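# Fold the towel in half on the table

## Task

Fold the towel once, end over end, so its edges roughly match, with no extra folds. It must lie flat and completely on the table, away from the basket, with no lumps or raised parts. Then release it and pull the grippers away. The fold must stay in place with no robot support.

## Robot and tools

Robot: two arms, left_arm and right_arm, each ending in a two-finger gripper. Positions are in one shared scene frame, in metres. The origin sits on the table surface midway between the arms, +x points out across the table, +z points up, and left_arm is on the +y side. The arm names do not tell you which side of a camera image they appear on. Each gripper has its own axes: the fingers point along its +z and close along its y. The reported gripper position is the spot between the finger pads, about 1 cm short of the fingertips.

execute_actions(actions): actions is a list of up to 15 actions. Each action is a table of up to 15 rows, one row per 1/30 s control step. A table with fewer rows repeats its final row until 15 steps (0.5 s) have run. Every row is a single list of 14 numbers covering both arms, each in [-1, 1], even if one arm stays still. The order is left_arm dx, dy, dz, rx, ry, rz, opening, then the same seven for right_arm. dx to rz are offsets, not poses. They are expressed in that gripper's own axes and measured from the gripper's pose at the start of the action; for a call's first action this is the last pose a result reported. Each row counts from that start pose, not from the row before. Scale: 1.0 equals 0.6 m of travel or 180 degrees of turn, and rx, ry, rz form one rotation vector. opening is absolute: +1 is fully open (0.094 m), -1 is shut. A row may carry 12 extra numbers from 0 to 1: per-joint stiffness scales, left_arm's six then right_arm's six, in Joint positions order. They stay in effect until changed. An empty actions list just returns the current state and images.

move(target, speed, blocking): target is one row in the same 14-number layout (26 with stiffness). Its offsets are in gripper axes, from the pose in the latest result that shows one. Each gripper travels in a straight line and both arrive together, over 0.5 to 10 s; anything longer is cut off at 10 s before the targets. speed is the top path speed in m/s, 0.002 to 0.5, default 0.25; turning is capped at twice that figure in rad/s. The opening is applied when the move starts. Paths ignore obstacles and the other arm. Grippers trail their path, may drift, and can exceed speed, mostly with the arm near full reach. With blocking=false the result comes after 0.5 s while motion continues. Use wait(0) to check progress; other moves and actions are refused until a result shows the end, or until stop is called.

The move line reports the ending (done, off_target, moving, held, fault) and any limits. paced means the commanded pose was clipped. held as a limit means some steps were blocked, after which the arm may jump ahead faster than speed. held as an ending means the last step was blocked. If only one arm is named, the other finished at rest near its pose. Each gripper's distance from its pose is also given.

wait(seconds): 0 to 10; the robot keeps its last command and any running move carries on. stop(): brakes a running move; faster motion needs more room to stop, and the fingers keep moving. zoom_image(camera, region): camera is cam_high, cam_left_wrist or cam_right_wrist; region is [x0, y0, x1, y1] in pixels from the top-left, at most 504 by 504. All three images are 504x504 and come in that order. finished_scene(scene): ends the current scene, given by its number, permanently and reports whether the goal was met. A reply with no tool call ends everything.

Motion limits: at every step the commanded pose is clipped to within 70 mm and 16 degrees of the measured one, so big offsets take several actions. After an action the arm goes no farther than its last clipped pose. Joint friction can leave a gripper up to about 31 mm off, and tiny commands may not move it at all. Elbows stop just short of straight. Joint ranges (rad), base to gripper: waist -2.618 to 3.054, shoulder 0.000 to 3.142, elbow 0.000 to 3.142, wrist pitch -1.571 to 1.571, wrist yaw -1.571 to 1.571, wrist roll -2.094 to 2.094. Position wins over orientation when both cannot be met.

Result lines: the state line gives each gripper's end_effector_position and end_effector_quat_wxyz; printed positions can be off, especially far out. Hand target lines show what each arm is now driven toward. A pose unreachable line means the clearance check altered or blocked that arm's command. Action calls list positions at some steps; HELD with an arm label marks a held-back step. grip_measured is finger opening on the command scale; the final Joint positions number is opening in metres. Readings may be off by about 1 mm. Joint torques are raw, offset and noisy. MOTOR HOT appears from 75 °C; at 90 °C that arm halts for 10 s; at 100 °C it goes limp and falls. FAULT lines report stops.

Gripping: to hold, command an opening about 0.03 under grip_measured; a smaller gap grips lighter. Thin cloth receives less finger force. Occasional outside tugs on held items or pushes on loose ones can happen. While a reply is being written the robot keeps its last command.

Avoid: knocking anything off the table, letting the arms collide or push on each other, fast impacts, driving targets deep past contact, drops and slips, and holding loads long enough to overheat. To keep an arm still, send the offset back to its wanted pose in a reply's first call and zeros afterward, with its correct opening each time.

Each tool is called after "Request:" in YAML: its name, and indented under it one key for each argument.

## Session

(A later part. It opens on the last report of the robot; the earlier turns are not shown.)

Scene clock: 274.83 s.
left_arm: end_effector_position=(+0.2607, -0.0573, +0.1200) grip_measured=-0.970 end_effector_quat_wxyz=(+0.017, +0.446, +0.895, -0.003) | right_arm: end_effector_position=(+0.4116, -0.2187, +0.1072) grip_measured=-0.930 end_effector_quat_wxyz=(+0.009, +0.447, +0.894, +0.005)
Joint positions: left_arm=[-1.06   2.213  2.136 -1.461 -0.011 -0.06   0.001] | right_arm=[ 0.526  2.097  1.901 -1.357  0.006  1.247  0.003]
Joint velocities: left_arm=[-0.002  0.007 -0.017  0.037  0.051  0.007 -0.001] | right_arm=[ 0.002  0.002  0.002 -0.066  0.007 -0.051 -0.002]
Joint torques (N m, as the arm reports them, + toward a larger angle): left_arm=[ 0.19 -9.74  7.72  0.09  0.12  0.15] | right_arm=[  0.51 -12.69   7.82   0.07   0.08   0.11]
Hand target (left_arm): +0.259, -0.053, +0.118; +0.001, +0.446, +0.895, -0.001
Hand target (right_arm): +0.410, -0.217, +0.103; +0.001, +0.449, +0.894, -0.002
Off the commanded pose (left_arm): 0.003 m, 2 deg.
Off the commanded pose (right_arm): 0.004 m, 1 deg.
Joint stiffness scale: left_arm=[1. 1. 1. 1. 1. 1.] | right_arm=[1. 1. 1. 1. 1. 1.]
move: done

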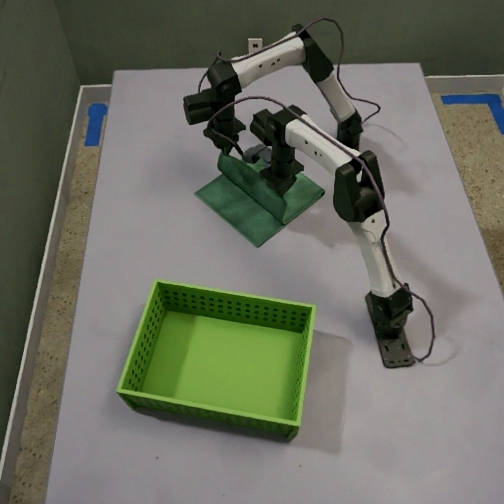

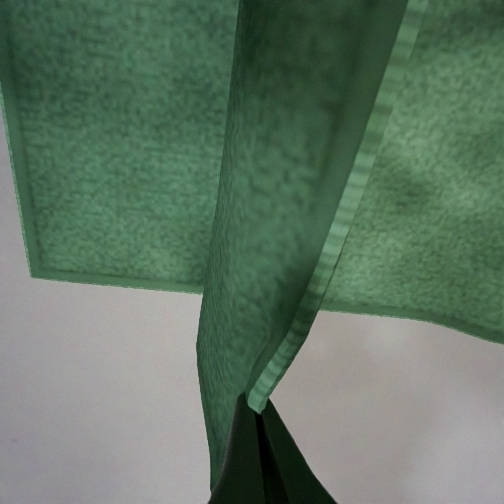

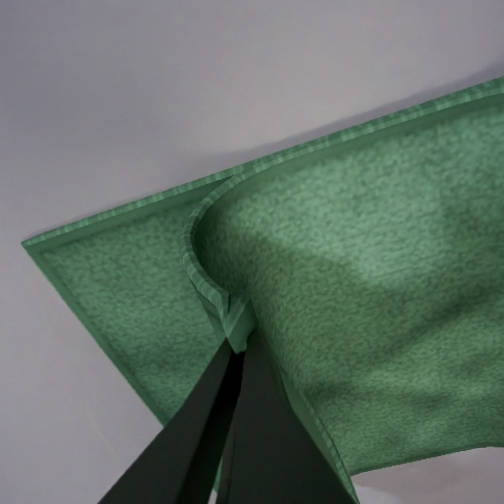

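Request:
move:
  target: [0,0.125,0.09,0,0,0,-1, 0,0.125,0.09,0,0,0,-1]
  speed: 0.08

Scene clock: 279.57 s.
left_arm: end_effector_position=(+0.3243, -0.0175, +0.0721) grip_measured=-0.970 end_effector_quat_wxyz=(+0.028, +0.443, +0.896, -0.004) | right_arm: end_effector_position=(+0.4743, -0.1746, +0.0590) grip_measured=-0.930 end_effector_quat_wxyz=(+0.016, +0.445, +0.895, +0.014)
Joint positions: left_arm=[-0.89   2.213  1.944 -1.247 -0.011  0.105  0.001] | right_arm=[ 0.571  2.436  2.275 -1.367  0.005  1.287  0.003]
Joint velocities: left_arm=[-0.007 -0.007  0.017  0.125  0.051 -0.037 -0.   ] | right_arm=[-0.002 -0.012  0.012  0.022 -0.007  0.007 -0.   ]
Joint torques (N m, as the arm reports them, + toward a larger angle): left_arm=[  0.13 -11.35   4.54   0.53   0.03   0.14] | right_arm=[  0.27 -15.84   7.78   0.09   0.03   0.04]
Hand target (left_arm): +0.321, -0.011, +0.067; +0.017, +0.446, +0.895, -0.001
Hand target (right_arm): +0.471, -0.174, +0.053; +0.008, +0.447, +0.894, +0.005
Off the commanded pose (left_arm): 0.007 m, 1 deg.
Off the commanded pose (right_arm): 0.005 m, 1 deg.
Joint stiffness scale: left_arm=[1. 1. 1. 1. 1. 1.] | right_arm=[1. 1. 1. 1. 1. 1.]
move: done

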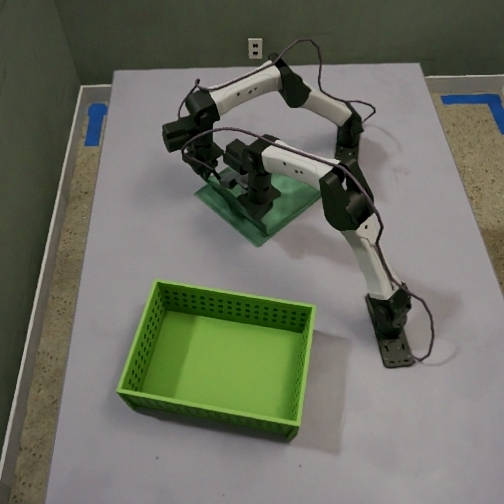

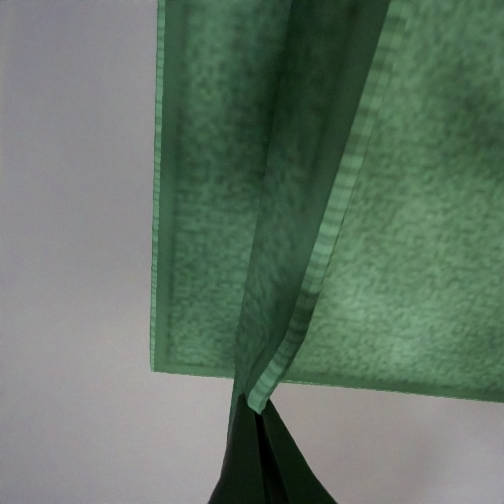

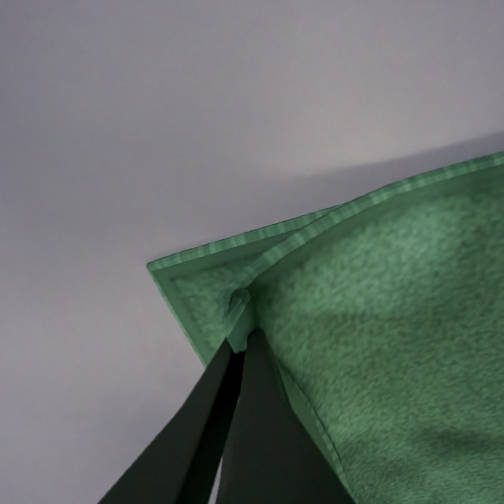

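Request:
move:
  target: [0.015,0.035,0.045,0.14,0,0,-1, -0.008,0.03,0.045,0.07,0,0,-1]
  speed: 0.08

Scene clock: 293.73 s.
left_arm: end_effector_position=(+0.3386, -0.0026, +0.0462) grip_measured=-0.970 end_effector_quat_wxyz=(-0.048, +0.443, +0.873, -0.199) | right_arm: end_effector_position=(+0.4912, -0.1639, +0.0398) grip_measured=-0.930 end_effector_quat_wxyz=(+0.013, +0.442, +0.897, -0.013)
Joint positions: left_arm=[-0.684  2.308  1.944 -1.249  0.41   0.34   0.001] | right_arm=[ 0.59   2.685  2.668 -1.555  0.036  1.3    0.003]
Joint velocities: left_arm=[ 0.007  0.002 -0.017 -0.007  0.051  0.022  0.   ] | right_arm=[-0.022  0.007  0.012 -0.037 -0.007  0.066  0.   ]
Joint torques (N m, as the arm reports them, + toward a larger angle): left_arm=[  0.3  -10.12   7.85  -0.16   0.29   0.14] | right_arm=[  0.09 -16.66   7.58   0.07   0.31   0.14]
Hand target (left_arm): +0.336, +0.002, +0.045; -0.066, +0.439, +0.874, -0.199
Hand target (right_arm): +0.492, -0.168, +0.032; +0.018, +0.444, +0.895, -0.029
Off the commanded pose (left_arm): 0.005 m, 3 deg.
Off the commanded pose (right_arm): 0.008 m, 10 deg.
Joint stiffness scale: left_arm=[1. 1. 1. 1. 1. 1.] | right_arm=[1. 1. 1. 1. 1. 1.]
joint sent to its limit (right arm) — the command would take joint 4 (wrist pitch) past its lower limit, so that joint was sent only as far as its limit.
move: off_target (left_arm, right_arm)

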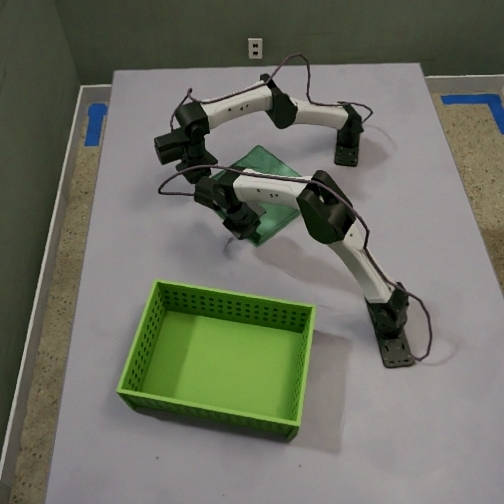

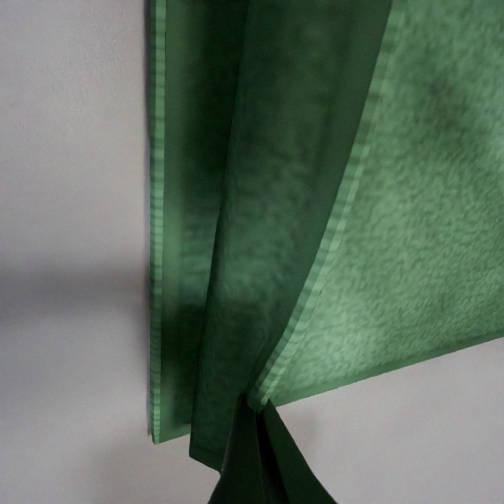

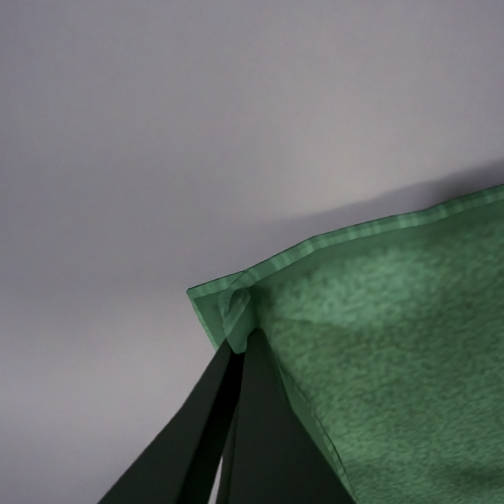

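Request:
move:
  target: [0.012,0.042,0.0,0,0,0,-1, 0,0.02,0.015,0,0,0,-1]
  speed: 0.05

Scene clock: 309.00 s.
left_arm: end_effector_position=(+0.3564, +0.0097, +0.0462) grip_measured=-0.970 end_effector_quat_wxyz=(-0.028, +0.447, +0.871, -0.203) | right_arm: end_effector_position=(+0.5012, -0.1587, +0.0373) grip_measured=-0.930 end_effector_quat_wxyz=(+0.022, +0.442, +0.897, +0.002)
Joint positions: left_arm=[-0.638  2.308  1.944 -1.228  0.412  0.39   0.001] | right_arm=[ 0.59   2.732  2.75  -1.558  0.03   1.3    0.003]
Joint velocities: left_arm=[-0.012  0.012 -0.002 -0.022 -0.022 -0.037 -0.001] | right_arm=[-0.012 -0.012  0.012 -0.081 -0.066  0.051 -0.001]
Joint torques (N m, as the arm reports them, + toward a larger angle): left_arm=[  0.24 -10.12   5.72   0.16   0.21   0.16] | right_arm=[  0.47 -17.55   7.59   0.19   0.13   0.07]
Hand target (left_arm): +0.353, +0.017, +0.036; -0.048, +0.443, +0.873, -0.198
Hand target (right_arm): +0.500, -0.157, +0.030; +0.020, +0.442, +0.897, -0.005
Off the commanded pose (left_arm): 0.013 m, 2 deg.
Off the commanded pose (right_arm): 0.007 m, 2 deg.
Joint stiffness scale: left_arm=[1. 1. 1. 1. 1. 1.] | right_arm=[1. 1. 1. 1. 1. 1.]
joint sent to its limit (right arm) — the command would take joint 4 (wrist pitch) past its lower limit, so that joint was sent only as far as its limit.
move: off_target (left_arm)

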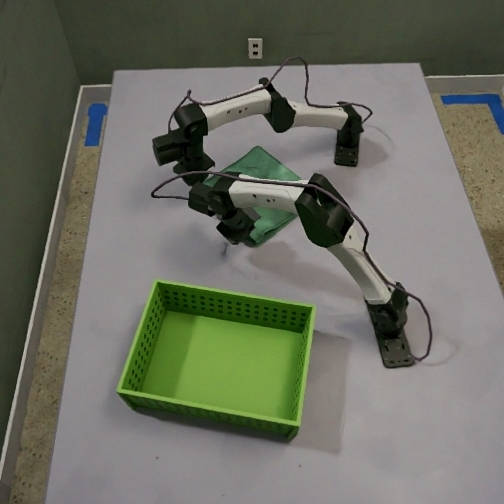

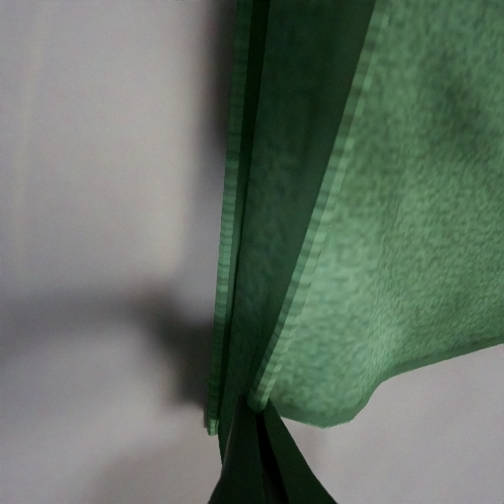

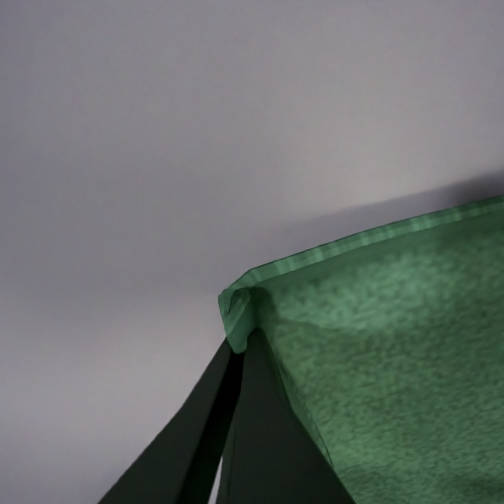

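Request:
execute_actions:
  actions:
    - [[0,0,0,0,0,0,-0.9, 0,0,0,0,0,0,-0.85],[0,0,0,0,0,0,-0.8, 0,0,0,0,0,0,-0.8],[0,0,0,0,0,0,-0.7, 0,0,0,0,0,0,-0.7],[0,0,0,0,0,0,-0.6, 0,0,0,0,0,0,-0.6],[0,0,0,0,0,0,-0.5, 0,0,0,0,0,0,-0.5],[0,0,0,0,0,0,-0.4, 0,0,0,0,0,0,-0.4],[0,0,0,0,0,0,-0.3, 0,0,0,0,0,0,-0.3],[0,0,0,0,0,0,-0.2, 0,0,0,0,0,0,-0.2]]

Scene clock: 316.07 s.
left_arm: end_effector_position=(+0.3570, +0.0094, +0.0462) grip_measured=-0.202 end_effector_quat_wxyz=(-0.026, +0.448, +0.870, -0.203) | right_arm: end_effector_position=(+0.5011, -0.1584, +0.0374) grip_measured=-0.201 end_effector_quat_wxyz=(+0.021, +0.442, +0.897, +0.002)
Joint positions: left_arm=[-0.638  2.308  1.944 -1.225  0.412  0.392  0.037] | right_arm=[ 0.59   2.732  2.751 -1.558  0.029  1.3    0.038]
Joint velocities: left_arm=[-0.012 -0.002  0.007 -0.007 -0.051  0.007 -0.001] | right_arm=[ 0.002  0.002  0.007 -0.007  0.051 -0.022 -0.001]
Joint torques (N m, as the arm reports them, + toward a larger angle): left_arm=[ -0.22 -11.55   6.23   0.29   0.3    0.1 ] | right_arm=[ -0.23 -19.37   6.51   0.24   0.08   0.01]
Hand target (left_arm): +0.356, +0.010, +0.046; -0.028, +0.447, +0.871, -0.203
Hand target (right_arm): +0.501, -0.159, +0.037; +0.022, +0.442, +0.897, +0.002
Off the commanded pose (left_arm): 0.001 m, 0 deg.
Off the commanded pose (right_arm): 0.000 m, 0 deg.
Joint stiffness scale: left_arm=[1. 1. 1. 1. 1. 1.] | right_arm=[1. 1. 1. 1. 1. 1.]
Step readings (end_effector_position):
0: left_arm (+0.3564, +0.0097, +0.0462) | right_arm (+0.5012, -0.1586, +0.0374)
1: left_arm (+0.3566, +0.0096, +0.0462) | right_arm (+0.5012, -0.1585, +0.0374)
2: left_arm (+0.3570, +0.0094, +0.0462) | right_arm (+0.5011, -0.1584, +0.0374)
4: left_arm (+0.3570, +0.0094, +0.0462) | right_arm (+0.5011, -0.1584, +0.0374)
8: left_arm (+0.3570, +0.0094, +0.0462) | right_arm (+0.5011, -0.1584, +0.0374)
15: end_effector_position above

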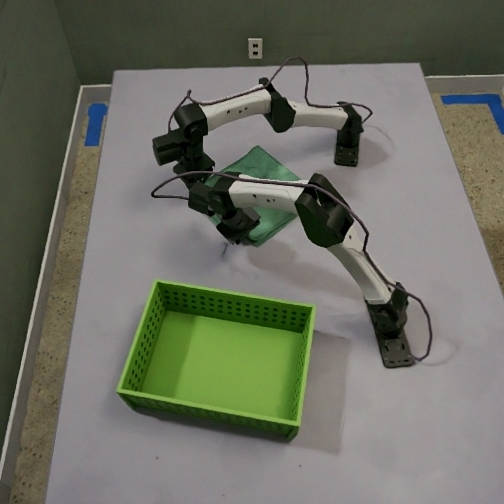

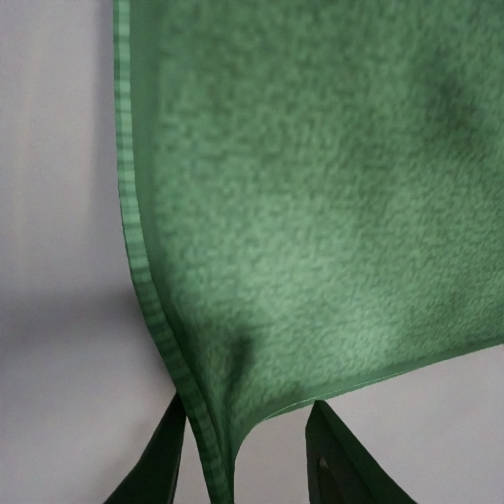

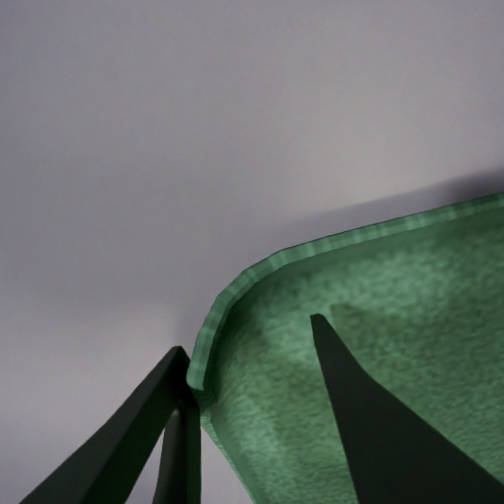

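Request:
execute_actions:
  actions:
    - [[0,0,0,0,0,0,0.1, 0,0,0,0,0,0,0.1],[0,0,0,0,0,0,0.4, 0,0,0,0,0,0,0.4],[0,0,0,0,0,0,0.7, 0,0,0,0,0,0,0.7],[0,0,0,0,0,0,1, 0,0,0,0,0,0,1]]

Request:
move:
  target: [0.05,0,-0.15,-0.1,0,0,1, -0.05,-0.05,-0.15,-0.1,-0.05,0,1]
  speed: 0.15

Scene clock: 321.27 s.
left_arm: end_effector_position=(+0.3570, +0.0094, +0.0462) grip_measured=+1.000 end_effector_quat_wxyz=(-0.026, +0.448, +0.870, -0.203) | right_arm: end_effector_position=(+0.5011, -0.1584, +0.0374) grip_measured=+1.000 end_effector_quat_wxyz=(+0.021, +0.442, +0.897, +0.002)
Joint positions: left_arm=[-0.638  2.308  1.944 -1.225  0.412  0.392  0.094] | right_arm=[ 0.59   2.732  2.751 -1.558  0.029  1.3    0.094]
Joint velocities: left_arm=[ 0.002 -0.017 -0.002  0.037 -0.022 -0.037  0.   ] | right_arm=[-0.007  0.007 -0.017 -0.022  0.037  0.022  0.   ]
Joint torques (N m, as the arm reports them, + toward a larger angle): left_arm=[ -0.27 -11.58   6.29   0.36   0.27   0.09] | right_arm=[ -0.06 -19.51   6.47   0.29   0.02   0.03]
Hand target (left_arm): +0.357, +0.009, +0.046; -0.026, +0.448, +0.870, -0.203
Hand target (right_arm): +0.501, -0.158, +0.037; +0.021, +0.442, +0.897, +0.002
Off the commanded pose (left_arm): 0.000 m, 0 deg.
Off the commanded pose (right_arm): 0.000 m, 0 deg.
Joint stiffness scale: left_arm=[1. 1. 1. 1. 1. 1.] | right_arm=[1. 1. 1. 1. 1. 1.]
Step readings (end_effector_position):
0: left_arm (+0.3570, +0.0094, +0.0462) | right_arm (+0.5011, -0.1584, +0.0374)
1: left_arm (+0.3570, +0.0094, +0.0462) | right_arm (+0.5011, -0.1584, +0.0374)
2: left_arm (+0.3570, +0.0094, +0.0462) | right_arm (+0.5011, -0.1584, +0.0374)
4: left_arm (+0.3570, +0.0094, +0.0462) | right_arm (+0.5011, -0.1584, +0.0374)
8: left_arm (+0.3570, +0.0094, +0.0462) | right_arm (+0.5011, -0.1584, +0.0374)
15: end_effector_position above

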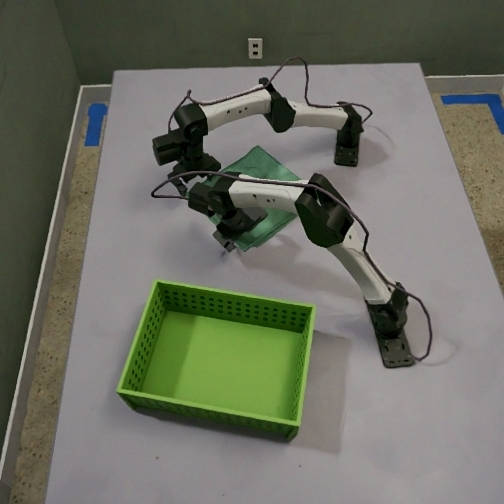

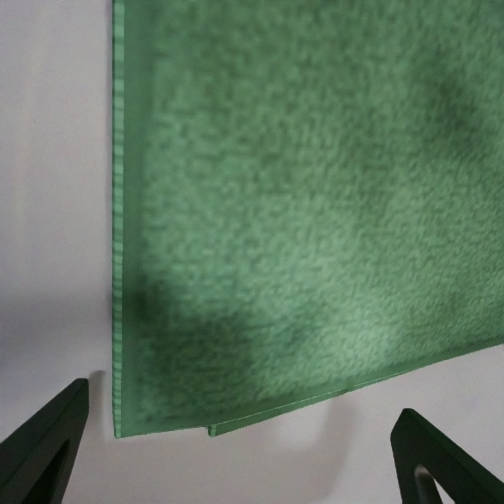

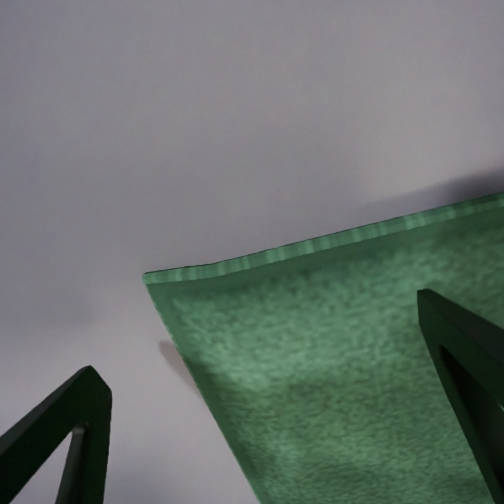

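Scene clock: 322.90 s.
left_arm: end_effector_position=(+0.3678, +0.0576, +0.1286) grip_measured=+1.000 end_effector_quat_wxyz=(+0.055, +0.449, +0.889, -0.071) | right_arm: end_effector_position=(+0.4934, -0.1925, +0.1362) grip_measured=+1.000 end_effector_quat_wxyz=(+0.158, +0.430, +0.881, +0.117)
Joint positions: left_arm=[-0.638  2.068  1.93  -1.309  0.13   0.364  0.094] | right_arm=[ 0.543  2.084  1.922 -1.017  0.059  1.233  0.094]
Joint velocities: left_arm=[-0.007 -0.002 -0.007 -0.007 -0.037 -0.066  0.   ] | right_arm=[-0.022 -0.027 -0.002 -0.081  0.007 -0.022  0.   ]
Joint torques (N m, as the arm reports them, + toward a larger angle): left_arm=[ -0.57 -10.84   4.77   0.53   0.     0.01] | right_arm=[ -0.7  -15.01   5.96   1.2    0.16  -0.09]
Hand target (left_arm): +0.360, +0.062, +0.125; +0.042, +0.447, +0.891, -0.063
Hand target (right_arm): +0.493, -0.198, +0.129; +0.159, +0.430, +0.882, +0.109
Off the commanded pose (left_arm): 0.010 m, 1 deg.
Off the commanded pose (right_arm): 0.011 m, 1 deg.
Joint stiffness scale: left_arm=[1. 1. 1. 1. 1. 1.] | right_arm=[1. 1. 1. 1. 1. 1.]
move: off_target (right_arm)

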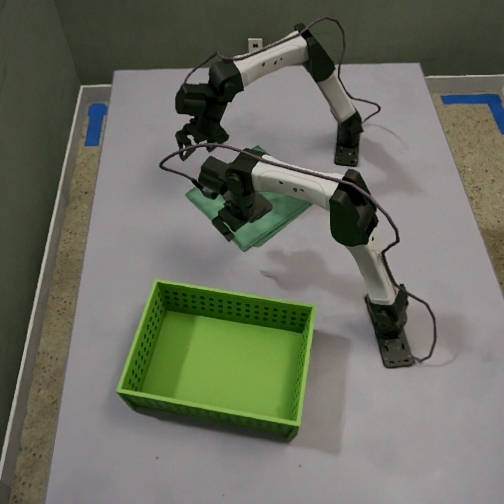

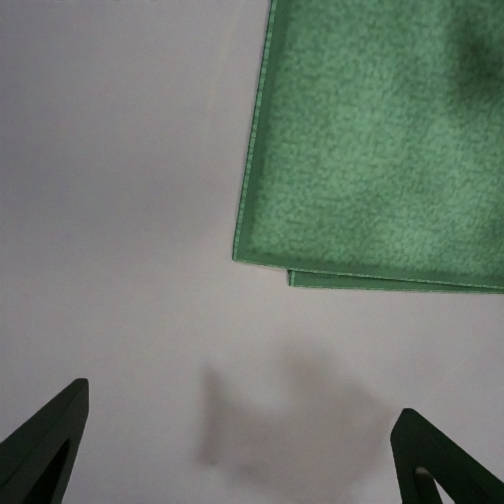

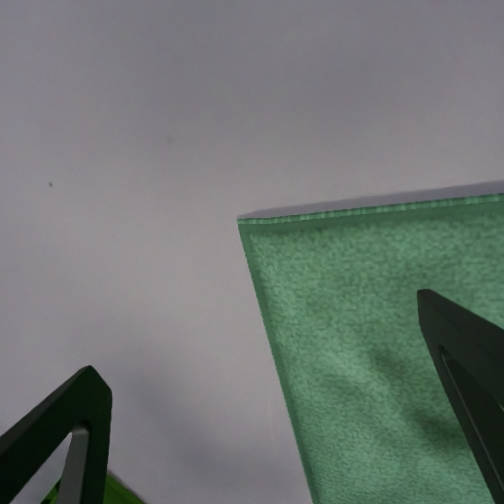

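Request:
move:
  target: [-0.019,0.002,0.1275,-0.025,0.0514,-0.005,-0.2, 0.045,0.01,0.15,-0.0867,0.0025,-0.483,-0.2]
  speed: 0.3

Scene clock: 381.90 s.
left_arm: end_effector_position=(+0.3747, +0.0410, +0.0562) grip_measured=-0.198 end_effector_quat_wxyz=(-0.005, +0.443, +0.897, -0.006) | right_arm: end_effector_position=(+0.5163, -0.1598, +0.0631) grip_measured=-0.199 end_effector_quat_wxyz=(+0.252, -0.314, +0.912, +0.083)
Joint positions: left_arm=[-0.706  2.283  1.998 -1.293  0.014  0.287  0.038] | right_arm=[ 0.512  2.142  1.66  -0.578 -0.173 -0.312  0.038]
Joint velocities: left_arm=[-0.002  0.017  0.002 -0.022  0.066 -0.066  0.   ] | right_arm=[-0.007 -0.007 -0.022 -0.051 -0.007 -0.037  0.   ]
Joint torques (N m, as the arm reports them, + toward a larger angle): left_arm=[ -0.89 -10.24   7.85   0.38  -0.08   0.02] | right_arm=[ -0.72 -14.12   6.9    1.47  -0.31  -0.04]
Hand target (left_arm): +0.377, +0.036, +0.055; -0.001, +0.444, +0.896, -0.002
Hand target (right_arm): +0.515, -0.163, +0.050; +0.242, -0.316, +0.913, +0.086
Off the commanded pose (left_arm): 0.006 m, 1 deg.
Off the commanded pose (right_arm): 0.013 m, 1 deg.
Joint stiffness scale: left_arm=[1. 1. 1. 1. 1. 1.] | right_arm=[1. 1. 1. 1. 1. 1.]
move: off_target (right_arm)

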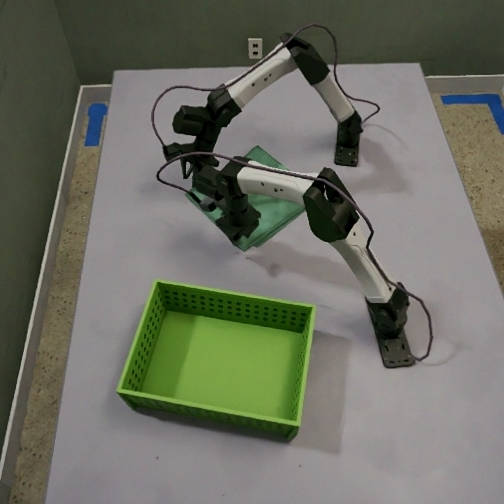

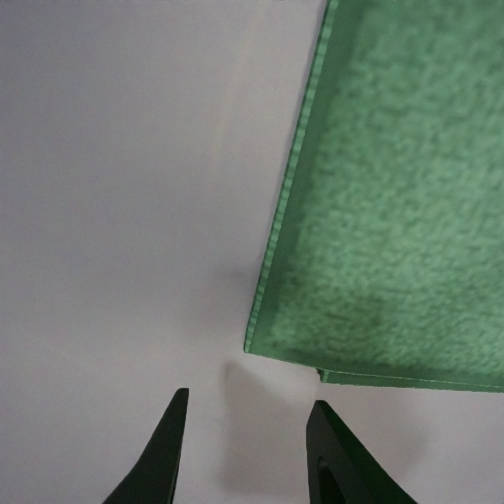

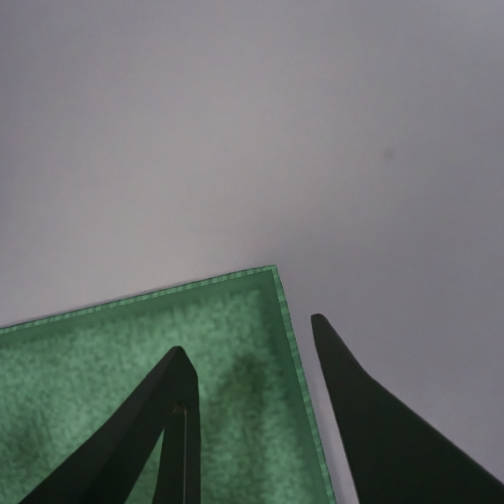

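Request:
move:
  target: [-0.04,0,0.05,0,0,0,-0.2, 0.036,-0.025,0.062,0,0,0,-0.2]
  speed: 0.08

Scene clock: 389.90 s.
left_arm: end_effector_position=(+0.3861, +0.0295, +0.0274) grip_measured=-0.198 end_effector_quat_wxyz=(-0.011, +0.442, +0.897, -0.005) | right_arm: end_effector_position=(+0.5301, -0.1695, +0.0345) grip_measured=-0.199 end_effector_quat_wxyz=(+0.264, -0.311, +0.909, +0.079)
Joint positions: left_arm=[-0.712  2.387  2.064 -1.267  0.014  0.28   0.038] | right_arm=[ 0.485  2.197  1.621 -0.462 -0.178 -0.332  0.038]
Joint velocities: left_arm=[-0.012 -0.017 -0.007  0.081 -0.051  0.037 -0.001] | right_arm=[-0.002 -0.012  0.007  0.095  0.051 -0.007 -0.001]
Joint torques (N m, as the arm reports them, + toward a larger angle): left_arm=[ -0.86 -10.85   7.84   0.43   0.03   0.  ] | right_arm=[ -1.04 -14.8    6.13   1.56  -0.28  -0.1 ]
Hand target (left_arm): +0.389, +0.022, +0.026; -0.004, +0.443, +0.897, -0.007
Hand target (right_arm): +0.526, -0.173, +0.021; +0.252, -0.314, +0.912, +0.083
Off the commanded pose (left_arm): 0.008 m, 1 deg.
Off the commanded pose (right_arm): 0.015 m, 1 deg.
Joint stiffness scale: left_arm=[1. 1. 1. 1. 1. 1.] | right_arm=[1. 1. 1. 1. 1. 1.]
move: off_target (right_arm)

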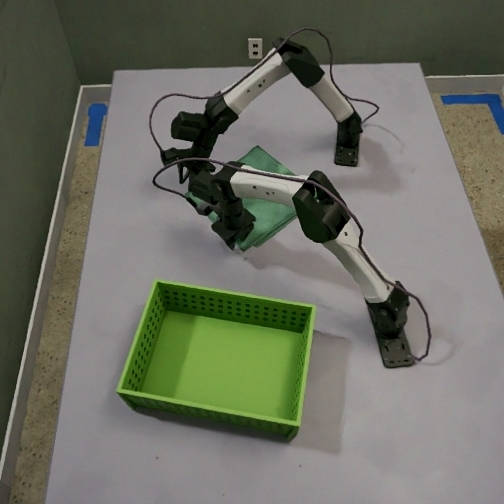

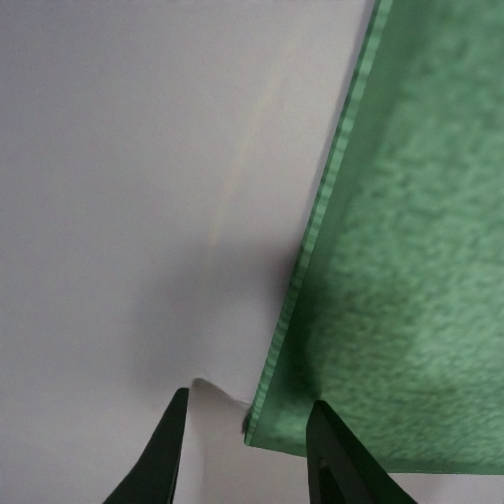

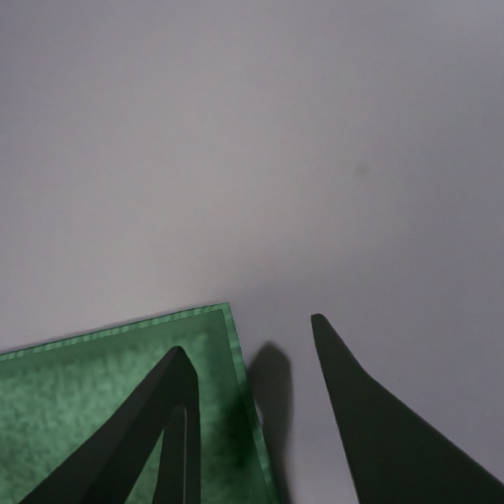

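Request:
move:
  target: [-0.012,-0.005,0.04,0,0,0,-0.2, 0.05,0.005,0.042,0,0,0,-0.2]
  speed: 0.05

Scene clock: 395.93 s.
left_arm: end_effector_position=(+0.3935, +0.0240, +0.0217) grip_measured=-0.198 end_effector_quat_wxyz=(+0.004, +0.441, +0.897, -0.008) | right_arm: end_effector_position=(+0.5326, -0.1679, +0.0211) grip_measured=-0.199 end_effector_quat_wxyz=(+0.295, -0.312, +0.900, +0.080)
Joint positions: left_arm=[-0.712  2.4    2.064 -1.225  0.014  0.278  0.038] | right_arm=[ 0.485  2.192  1.519 -0.301 -0.183 -0.333  0.038]
Joint velocities: left_arm=[ 0.002 -0.007  0.007  0.022  0.007  0.007  0.   ] | right_arm=[ 0.002  0.002 -0.012  0.037 -0.066  0.007 -0.001]
Joint torques (N m, as the arm reports them, + toward a larger angle): left_arm=[ -0.97 -10.23   4.45   0.63   0.02  -0.02] | right_arm=[ -0.61 -14.52   5.16   1.44  -0.15  -0.04]
Hand target (left_arm): +0.387, +0.023, +0.004; -0.011, +0.442, +0.897, -0.005
Hand target (right_arm): +0.519, -0.176, -0.002; +0.264, -0.312, +0.909, +0.079
Off the commanded pose (left_arm): 0.019 m, 2 deg.
Off the commanded pose (right_arm): 0.028 m, 4 deg.
Joint stiffness scale: left_arm=[1. 1. 1. 1. 1. 1.] | right_arm=[1. 1. 1. 1. 1. 1.]
move: off_target (left_arm, right_arm)

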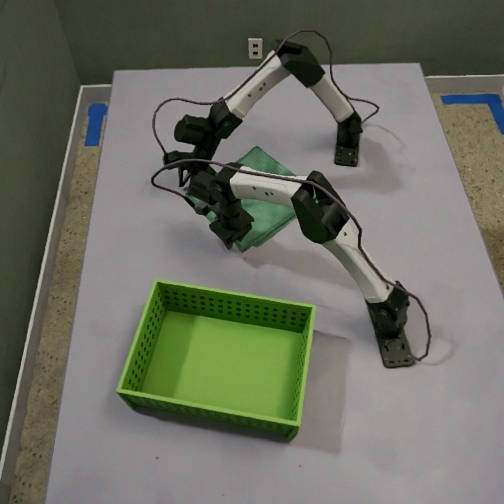

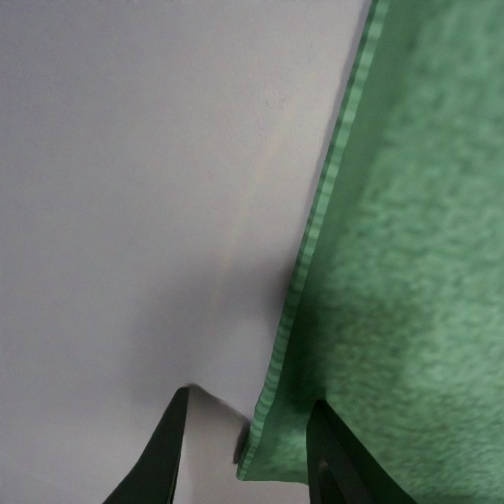

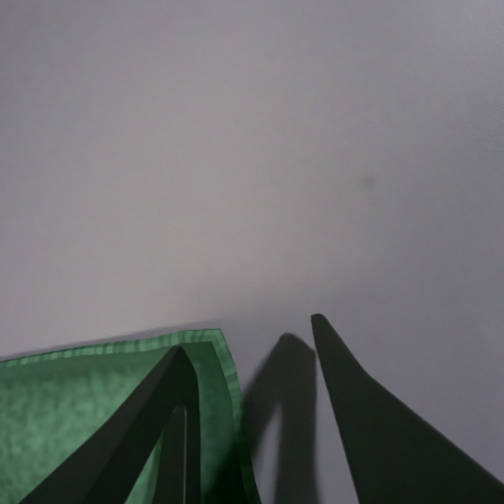

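Request:
execute_actions:
  actions:
    - [[0,-0.015,0.03,0,0,0,-0.3, 0.02,0.015,0.025,0,0,0,-0.3],[0,-0.015,0.03,0,0,0,-0.35, 0.02,0.015,0.025,0,0,0,-0.35],[0,-0.015,0.03,0,0,0,-0.4, 0.02,0.015,0.025,0,0,0,-0.4],[0,-0.015,0.03,0,0,0,-0.45, 0.02,0.015,0.025,0,0,0,-0.45],[0,-0.015,0.03,0,0,0,-0.5, 0.02,0.015,0.025,0,0,0,-0.5],[0,-0.02,0.03,0,0,0,-0.55, 0.02,0.02,0.025,0,0,0,-0.55],[0,-0.02,0.03,0,0,0,-0.6, 0.02,0.02,0.025,0,0,0,-0.6],[0,-0.02,0.03,0,0,0,-0.65, 0.02,0.02,0.025,0,0,0,-0.65],[0,-0.025,0.03,0,0,0,-0.7, 0.02,0.025,0.025,0,0,0,-0.7],[0,-0.025,0.03,0,0,0,-0.75, 0.02,0.025,0.025,0,0,0,-0.75],[0,-0.025,0.03,0,0,0,-0.8, 0.02,0.025,0.025,0,0,0,-0.8],[0,-0.03,0.03,0,0,0,-0.85, 0.02,0.03,0.025,0,0,0,-0.85],[0,-0.03,0.03,0,0,0,-0.9, 0.02,0.03,0.025,0,0,0,-0.9],[0,-0.03,0.03,0,0,0,-0.95, 0.02,0.03,0.025,0,0,0,-0.95],[0,-0.03,0.03,0,0,0,-1, 0.02,0.03,0.025,0,0,0,-1]]
    - [[0,0,0.02,0,0,0,-1, 0.01,0,0.015,0,0,0,-1]]

Scene clock: 407.57 s.
left_arm: end_effector_position=(+0.3818, +0.0136, +0.0211) grip_measured=-0.968 end_effector_quat_wxyz=(+0.007, +0.444, +0.896, -0.012) | right_arm: end_effector_position=(+0.5392, -0.1501, +0.0249) grip_measured=-0.989 end_effector_quat_wxyz=(+0.333, -0.317, +0.884, +0.086)
Joint positions: left_arm=[-0.742  2.375  2.017 -1.194  0.02   0.253  0.002] | right_arm=[ 0.512  2.192  1.48  -0.177 -0.186 -0.317  0.001]
Joint velocities: left_arm=[-0.017 -0.012 -0.002 -0.007 -0.051 -0.007 -0.   ] | right_arm=[ 0.012 -0.007 -0.007 -0.007 -0.022  0.007  0.   ]
Joint torques (N m, as the arm reports them, + toward a larger angle): left_arm=[ -0.24 -11.42   3.99   0.83   0.04   0.08] | right_arm=[ -0.29 -14.26   6.71   1.82  -0.16   0.02]
Hand target (left_arm): +0.381, +0.013, +0.009; +0.006, +0.444, +0.896, -0.012
Hand target (right_arm): +0.535, -0.152, +0.011; +0.321, -0.317, +0.888, +0.086
Off the commanded pose (left_arm): 0.012 m, 0 deg.
Off the commanded pose (right_arm): 0.015 m, 1 deg.
Joint stiffness scale: left_arm=[1. 1. 1. 1. 1. 1.] | right_arm=[1. 1. 1. 1. 1. 1.]
Step readings (end_effector_position; steps 1 to 15: 1st action; 16 to 30: 2nd action):
0: left_arm (+0.3935, +0.0240, +0.0217) | right_arm (+0.5328, -0.1678, +0.0211)
1: left_arm (+0.3931, +0.0235, +0.0209) | right_arm (+0.5336, -0.1672, +0.0212)
2: left_arm (+0.3915, +0.0228, +0.0205) | right_arm (+0.5346, -0.1662, +0.0211)
4: left_arm (+0.3898, +0.0208, +0.0210) | right_arm (+0.5347, -0.1634, +0.0209)
8: left_arm (+0.3865, +0.0180, +0.0209) | right_arm (+0.5354, -0.1591, +0.0212)
15: left_arm (+0.3817, +0.0136, +0.0211) | right_arm (+0.5347, -0.1517, +0.0210)
16: left_arm (+0.3818, +0.0136, +0.0211) | right_arm (+0.5356, -0.1512, +0.0218)
17: left_arm (+0.3818, +0.0136, +0.0211) | right_arm (+0.5367, -0.1509, +0.0227)
19: left_arm (+0.3818, +0.0136, +0.0211) | right_arm (+0.5379, -0.1505, +0.0238)
23: left_arm (+0.3818, +0.0136, +0.0211) | right_arm (+0.5388, -0.1502, +0.0245)
30: end_effector_position above

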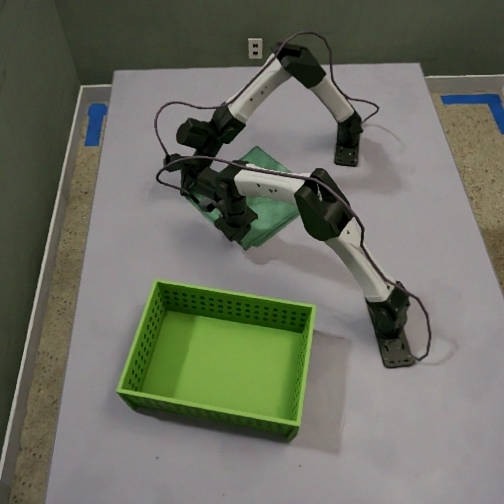

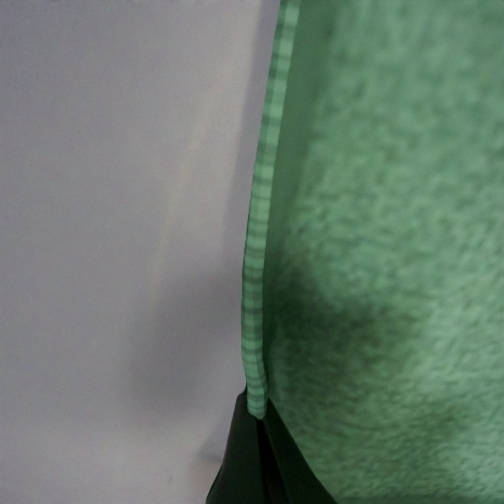

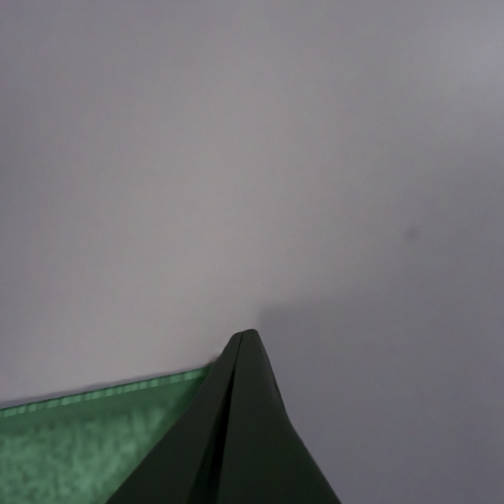

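Request:
move:
  target: [0,0,0,0,0,0,-1, 0.018,-0.01,-0.058,-0.03,0.14,0,-0.2]
  speed: 0.15

Scene clock: 423.67 s.
left_arm: end_effector_position=(+0.3817, +0.0137, +0.0221) grip_measured=-0.968 end_effector_quat_wxyz=(+0.007, +0.444, +0.896, -0.012) | right_arm: end_effector_position=(+0.5208, -0.1656, +0.0545) grip_measured=-0.201 end_effector_quat_wxyz=(+0.136, -0.340, +0.929, +0.060)
Joint positions: left_arm=[-0.742  2.373  2.017 -1.196  0.02   0.253  0.002] | right_arm=[ 0.512  2.384  2.125 -1.042 -0.131 -0.377  0.038]
Joint velocities: left_arm=[-0.002 -0.002 -0.007  0.051  0.007  0.007  0.   ] | right_arm=[ 0.017  0.002  0.012 -0.007  0.022 -0.022 -0.   ]
Joint torques (N m, as the arm reports them, + toward a larger angle): left_arm=[ -0.21 -11.76   6.26   0.44   0.04   0.09] | right_arm=[ -0.82 -15.63   8.11   0.63   0.    -0.08]
Hand target (left_arm): +0.382, +0.014, +0.021; +0.007, +0.444, +0.896, -0.012
Hand target (right_arm): +0.518, -0.172, +0.044; +0.119, -0.340, +0.931, +0.054
Off the commanded pose (left_arm): 0.001 m, 0 deg.
Off the commanded pose (right_arm): 0.012 m, 2 deg.
Joint stiffness scale: left_arm=[1. 1. 1. 1. 1. 1.] | right_arm=[1. 1. 1. 1. 1. 1.]
move: off_target (right_arm)

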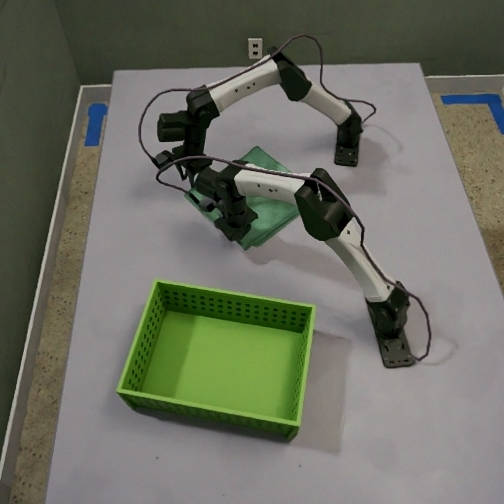

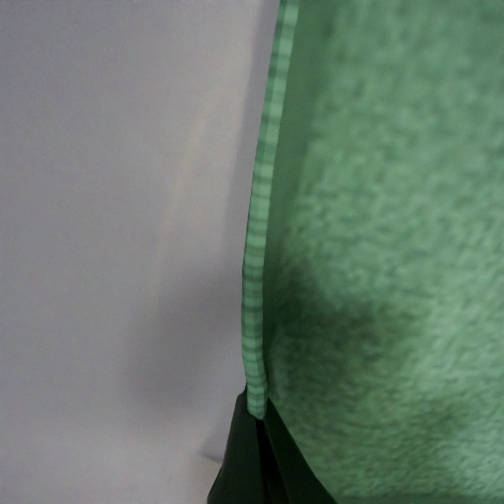

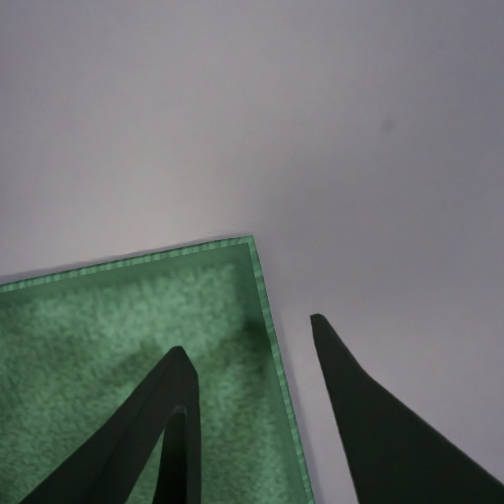

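Request:
move:
  target: [0,0,0,0,0,0,-1, 0.026,-0.008,0.08,0,0,0,-0.2]
  speed: 0.05

Scene clock: 428.63 s.
left_arm: end_effector_position=(+0.3817, +0.0137, +0.0221) grip_measured=-0.968 end_effector_quat_wxyz=(+0.007, +0.444, +0.896, -0.012) | right_arm: end_effector_position=(+0.5269, -0.1637, +0.0252) grip_measured=-0.201 end_effector_quat_wxyz=(+0.156, -0.340, +0.926, +0.059)
Joint positions: left_arm=[-0.742  2.373  2.017 -1.196  0.02   0.253  0.002] | right_arm=[ 0.512  2.384  1.997 -0.875 -0.131 -0.377  0.038]
Joint velocities: left_arm=[-0.007 -0.007  0.002 -0.007 -0.081  0.022 -0.001] | right_arm=[-0.007  0.007 -0.002 -0.037 -0.051 -0.051 -0.   ]
Joint torques (N m, as the arm reports them, + toward a larger angle): left_arm=[ -0.26 -12.01   6.32   0.42   0.02   0.07] | right_arm=[ -1.19 -15.53   5.76   1.16  -0.18  -0.09]
Hand target (left_arm): +0.382, +0.014, +0.022; +0.007, +0.444, +0.896, -0.012
Hand target (right_arm): +0.522, -0.170, +0.005; +0.136, -0.339, +0.929, +0.060
Off the commanded pose (left_arm): 0.000 m, 0 deg.
Off the commanded pose (right_arm): 0.022 m, 2 deg.
Joint stiffness scale: left_arm=[1. 1. 1. 1. 1. 1.] | right_arm=[1. 1. 1. 1. 1. 1.]
move: off_target (right_arm)

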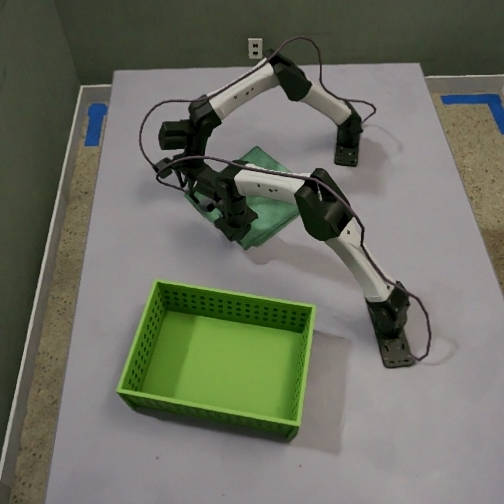

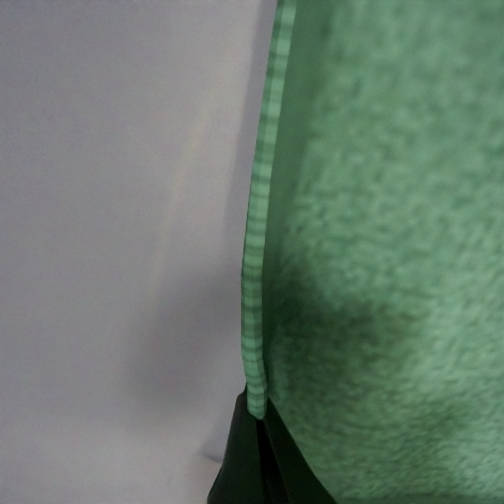

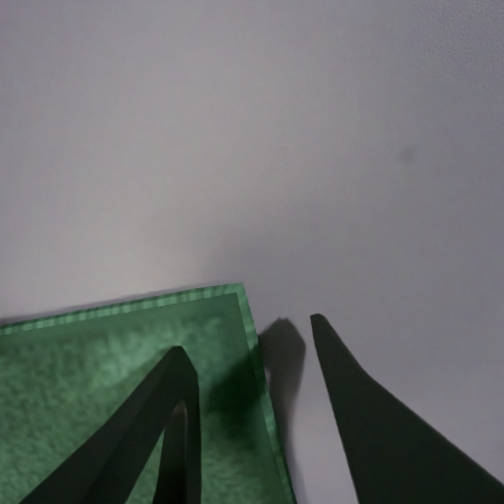

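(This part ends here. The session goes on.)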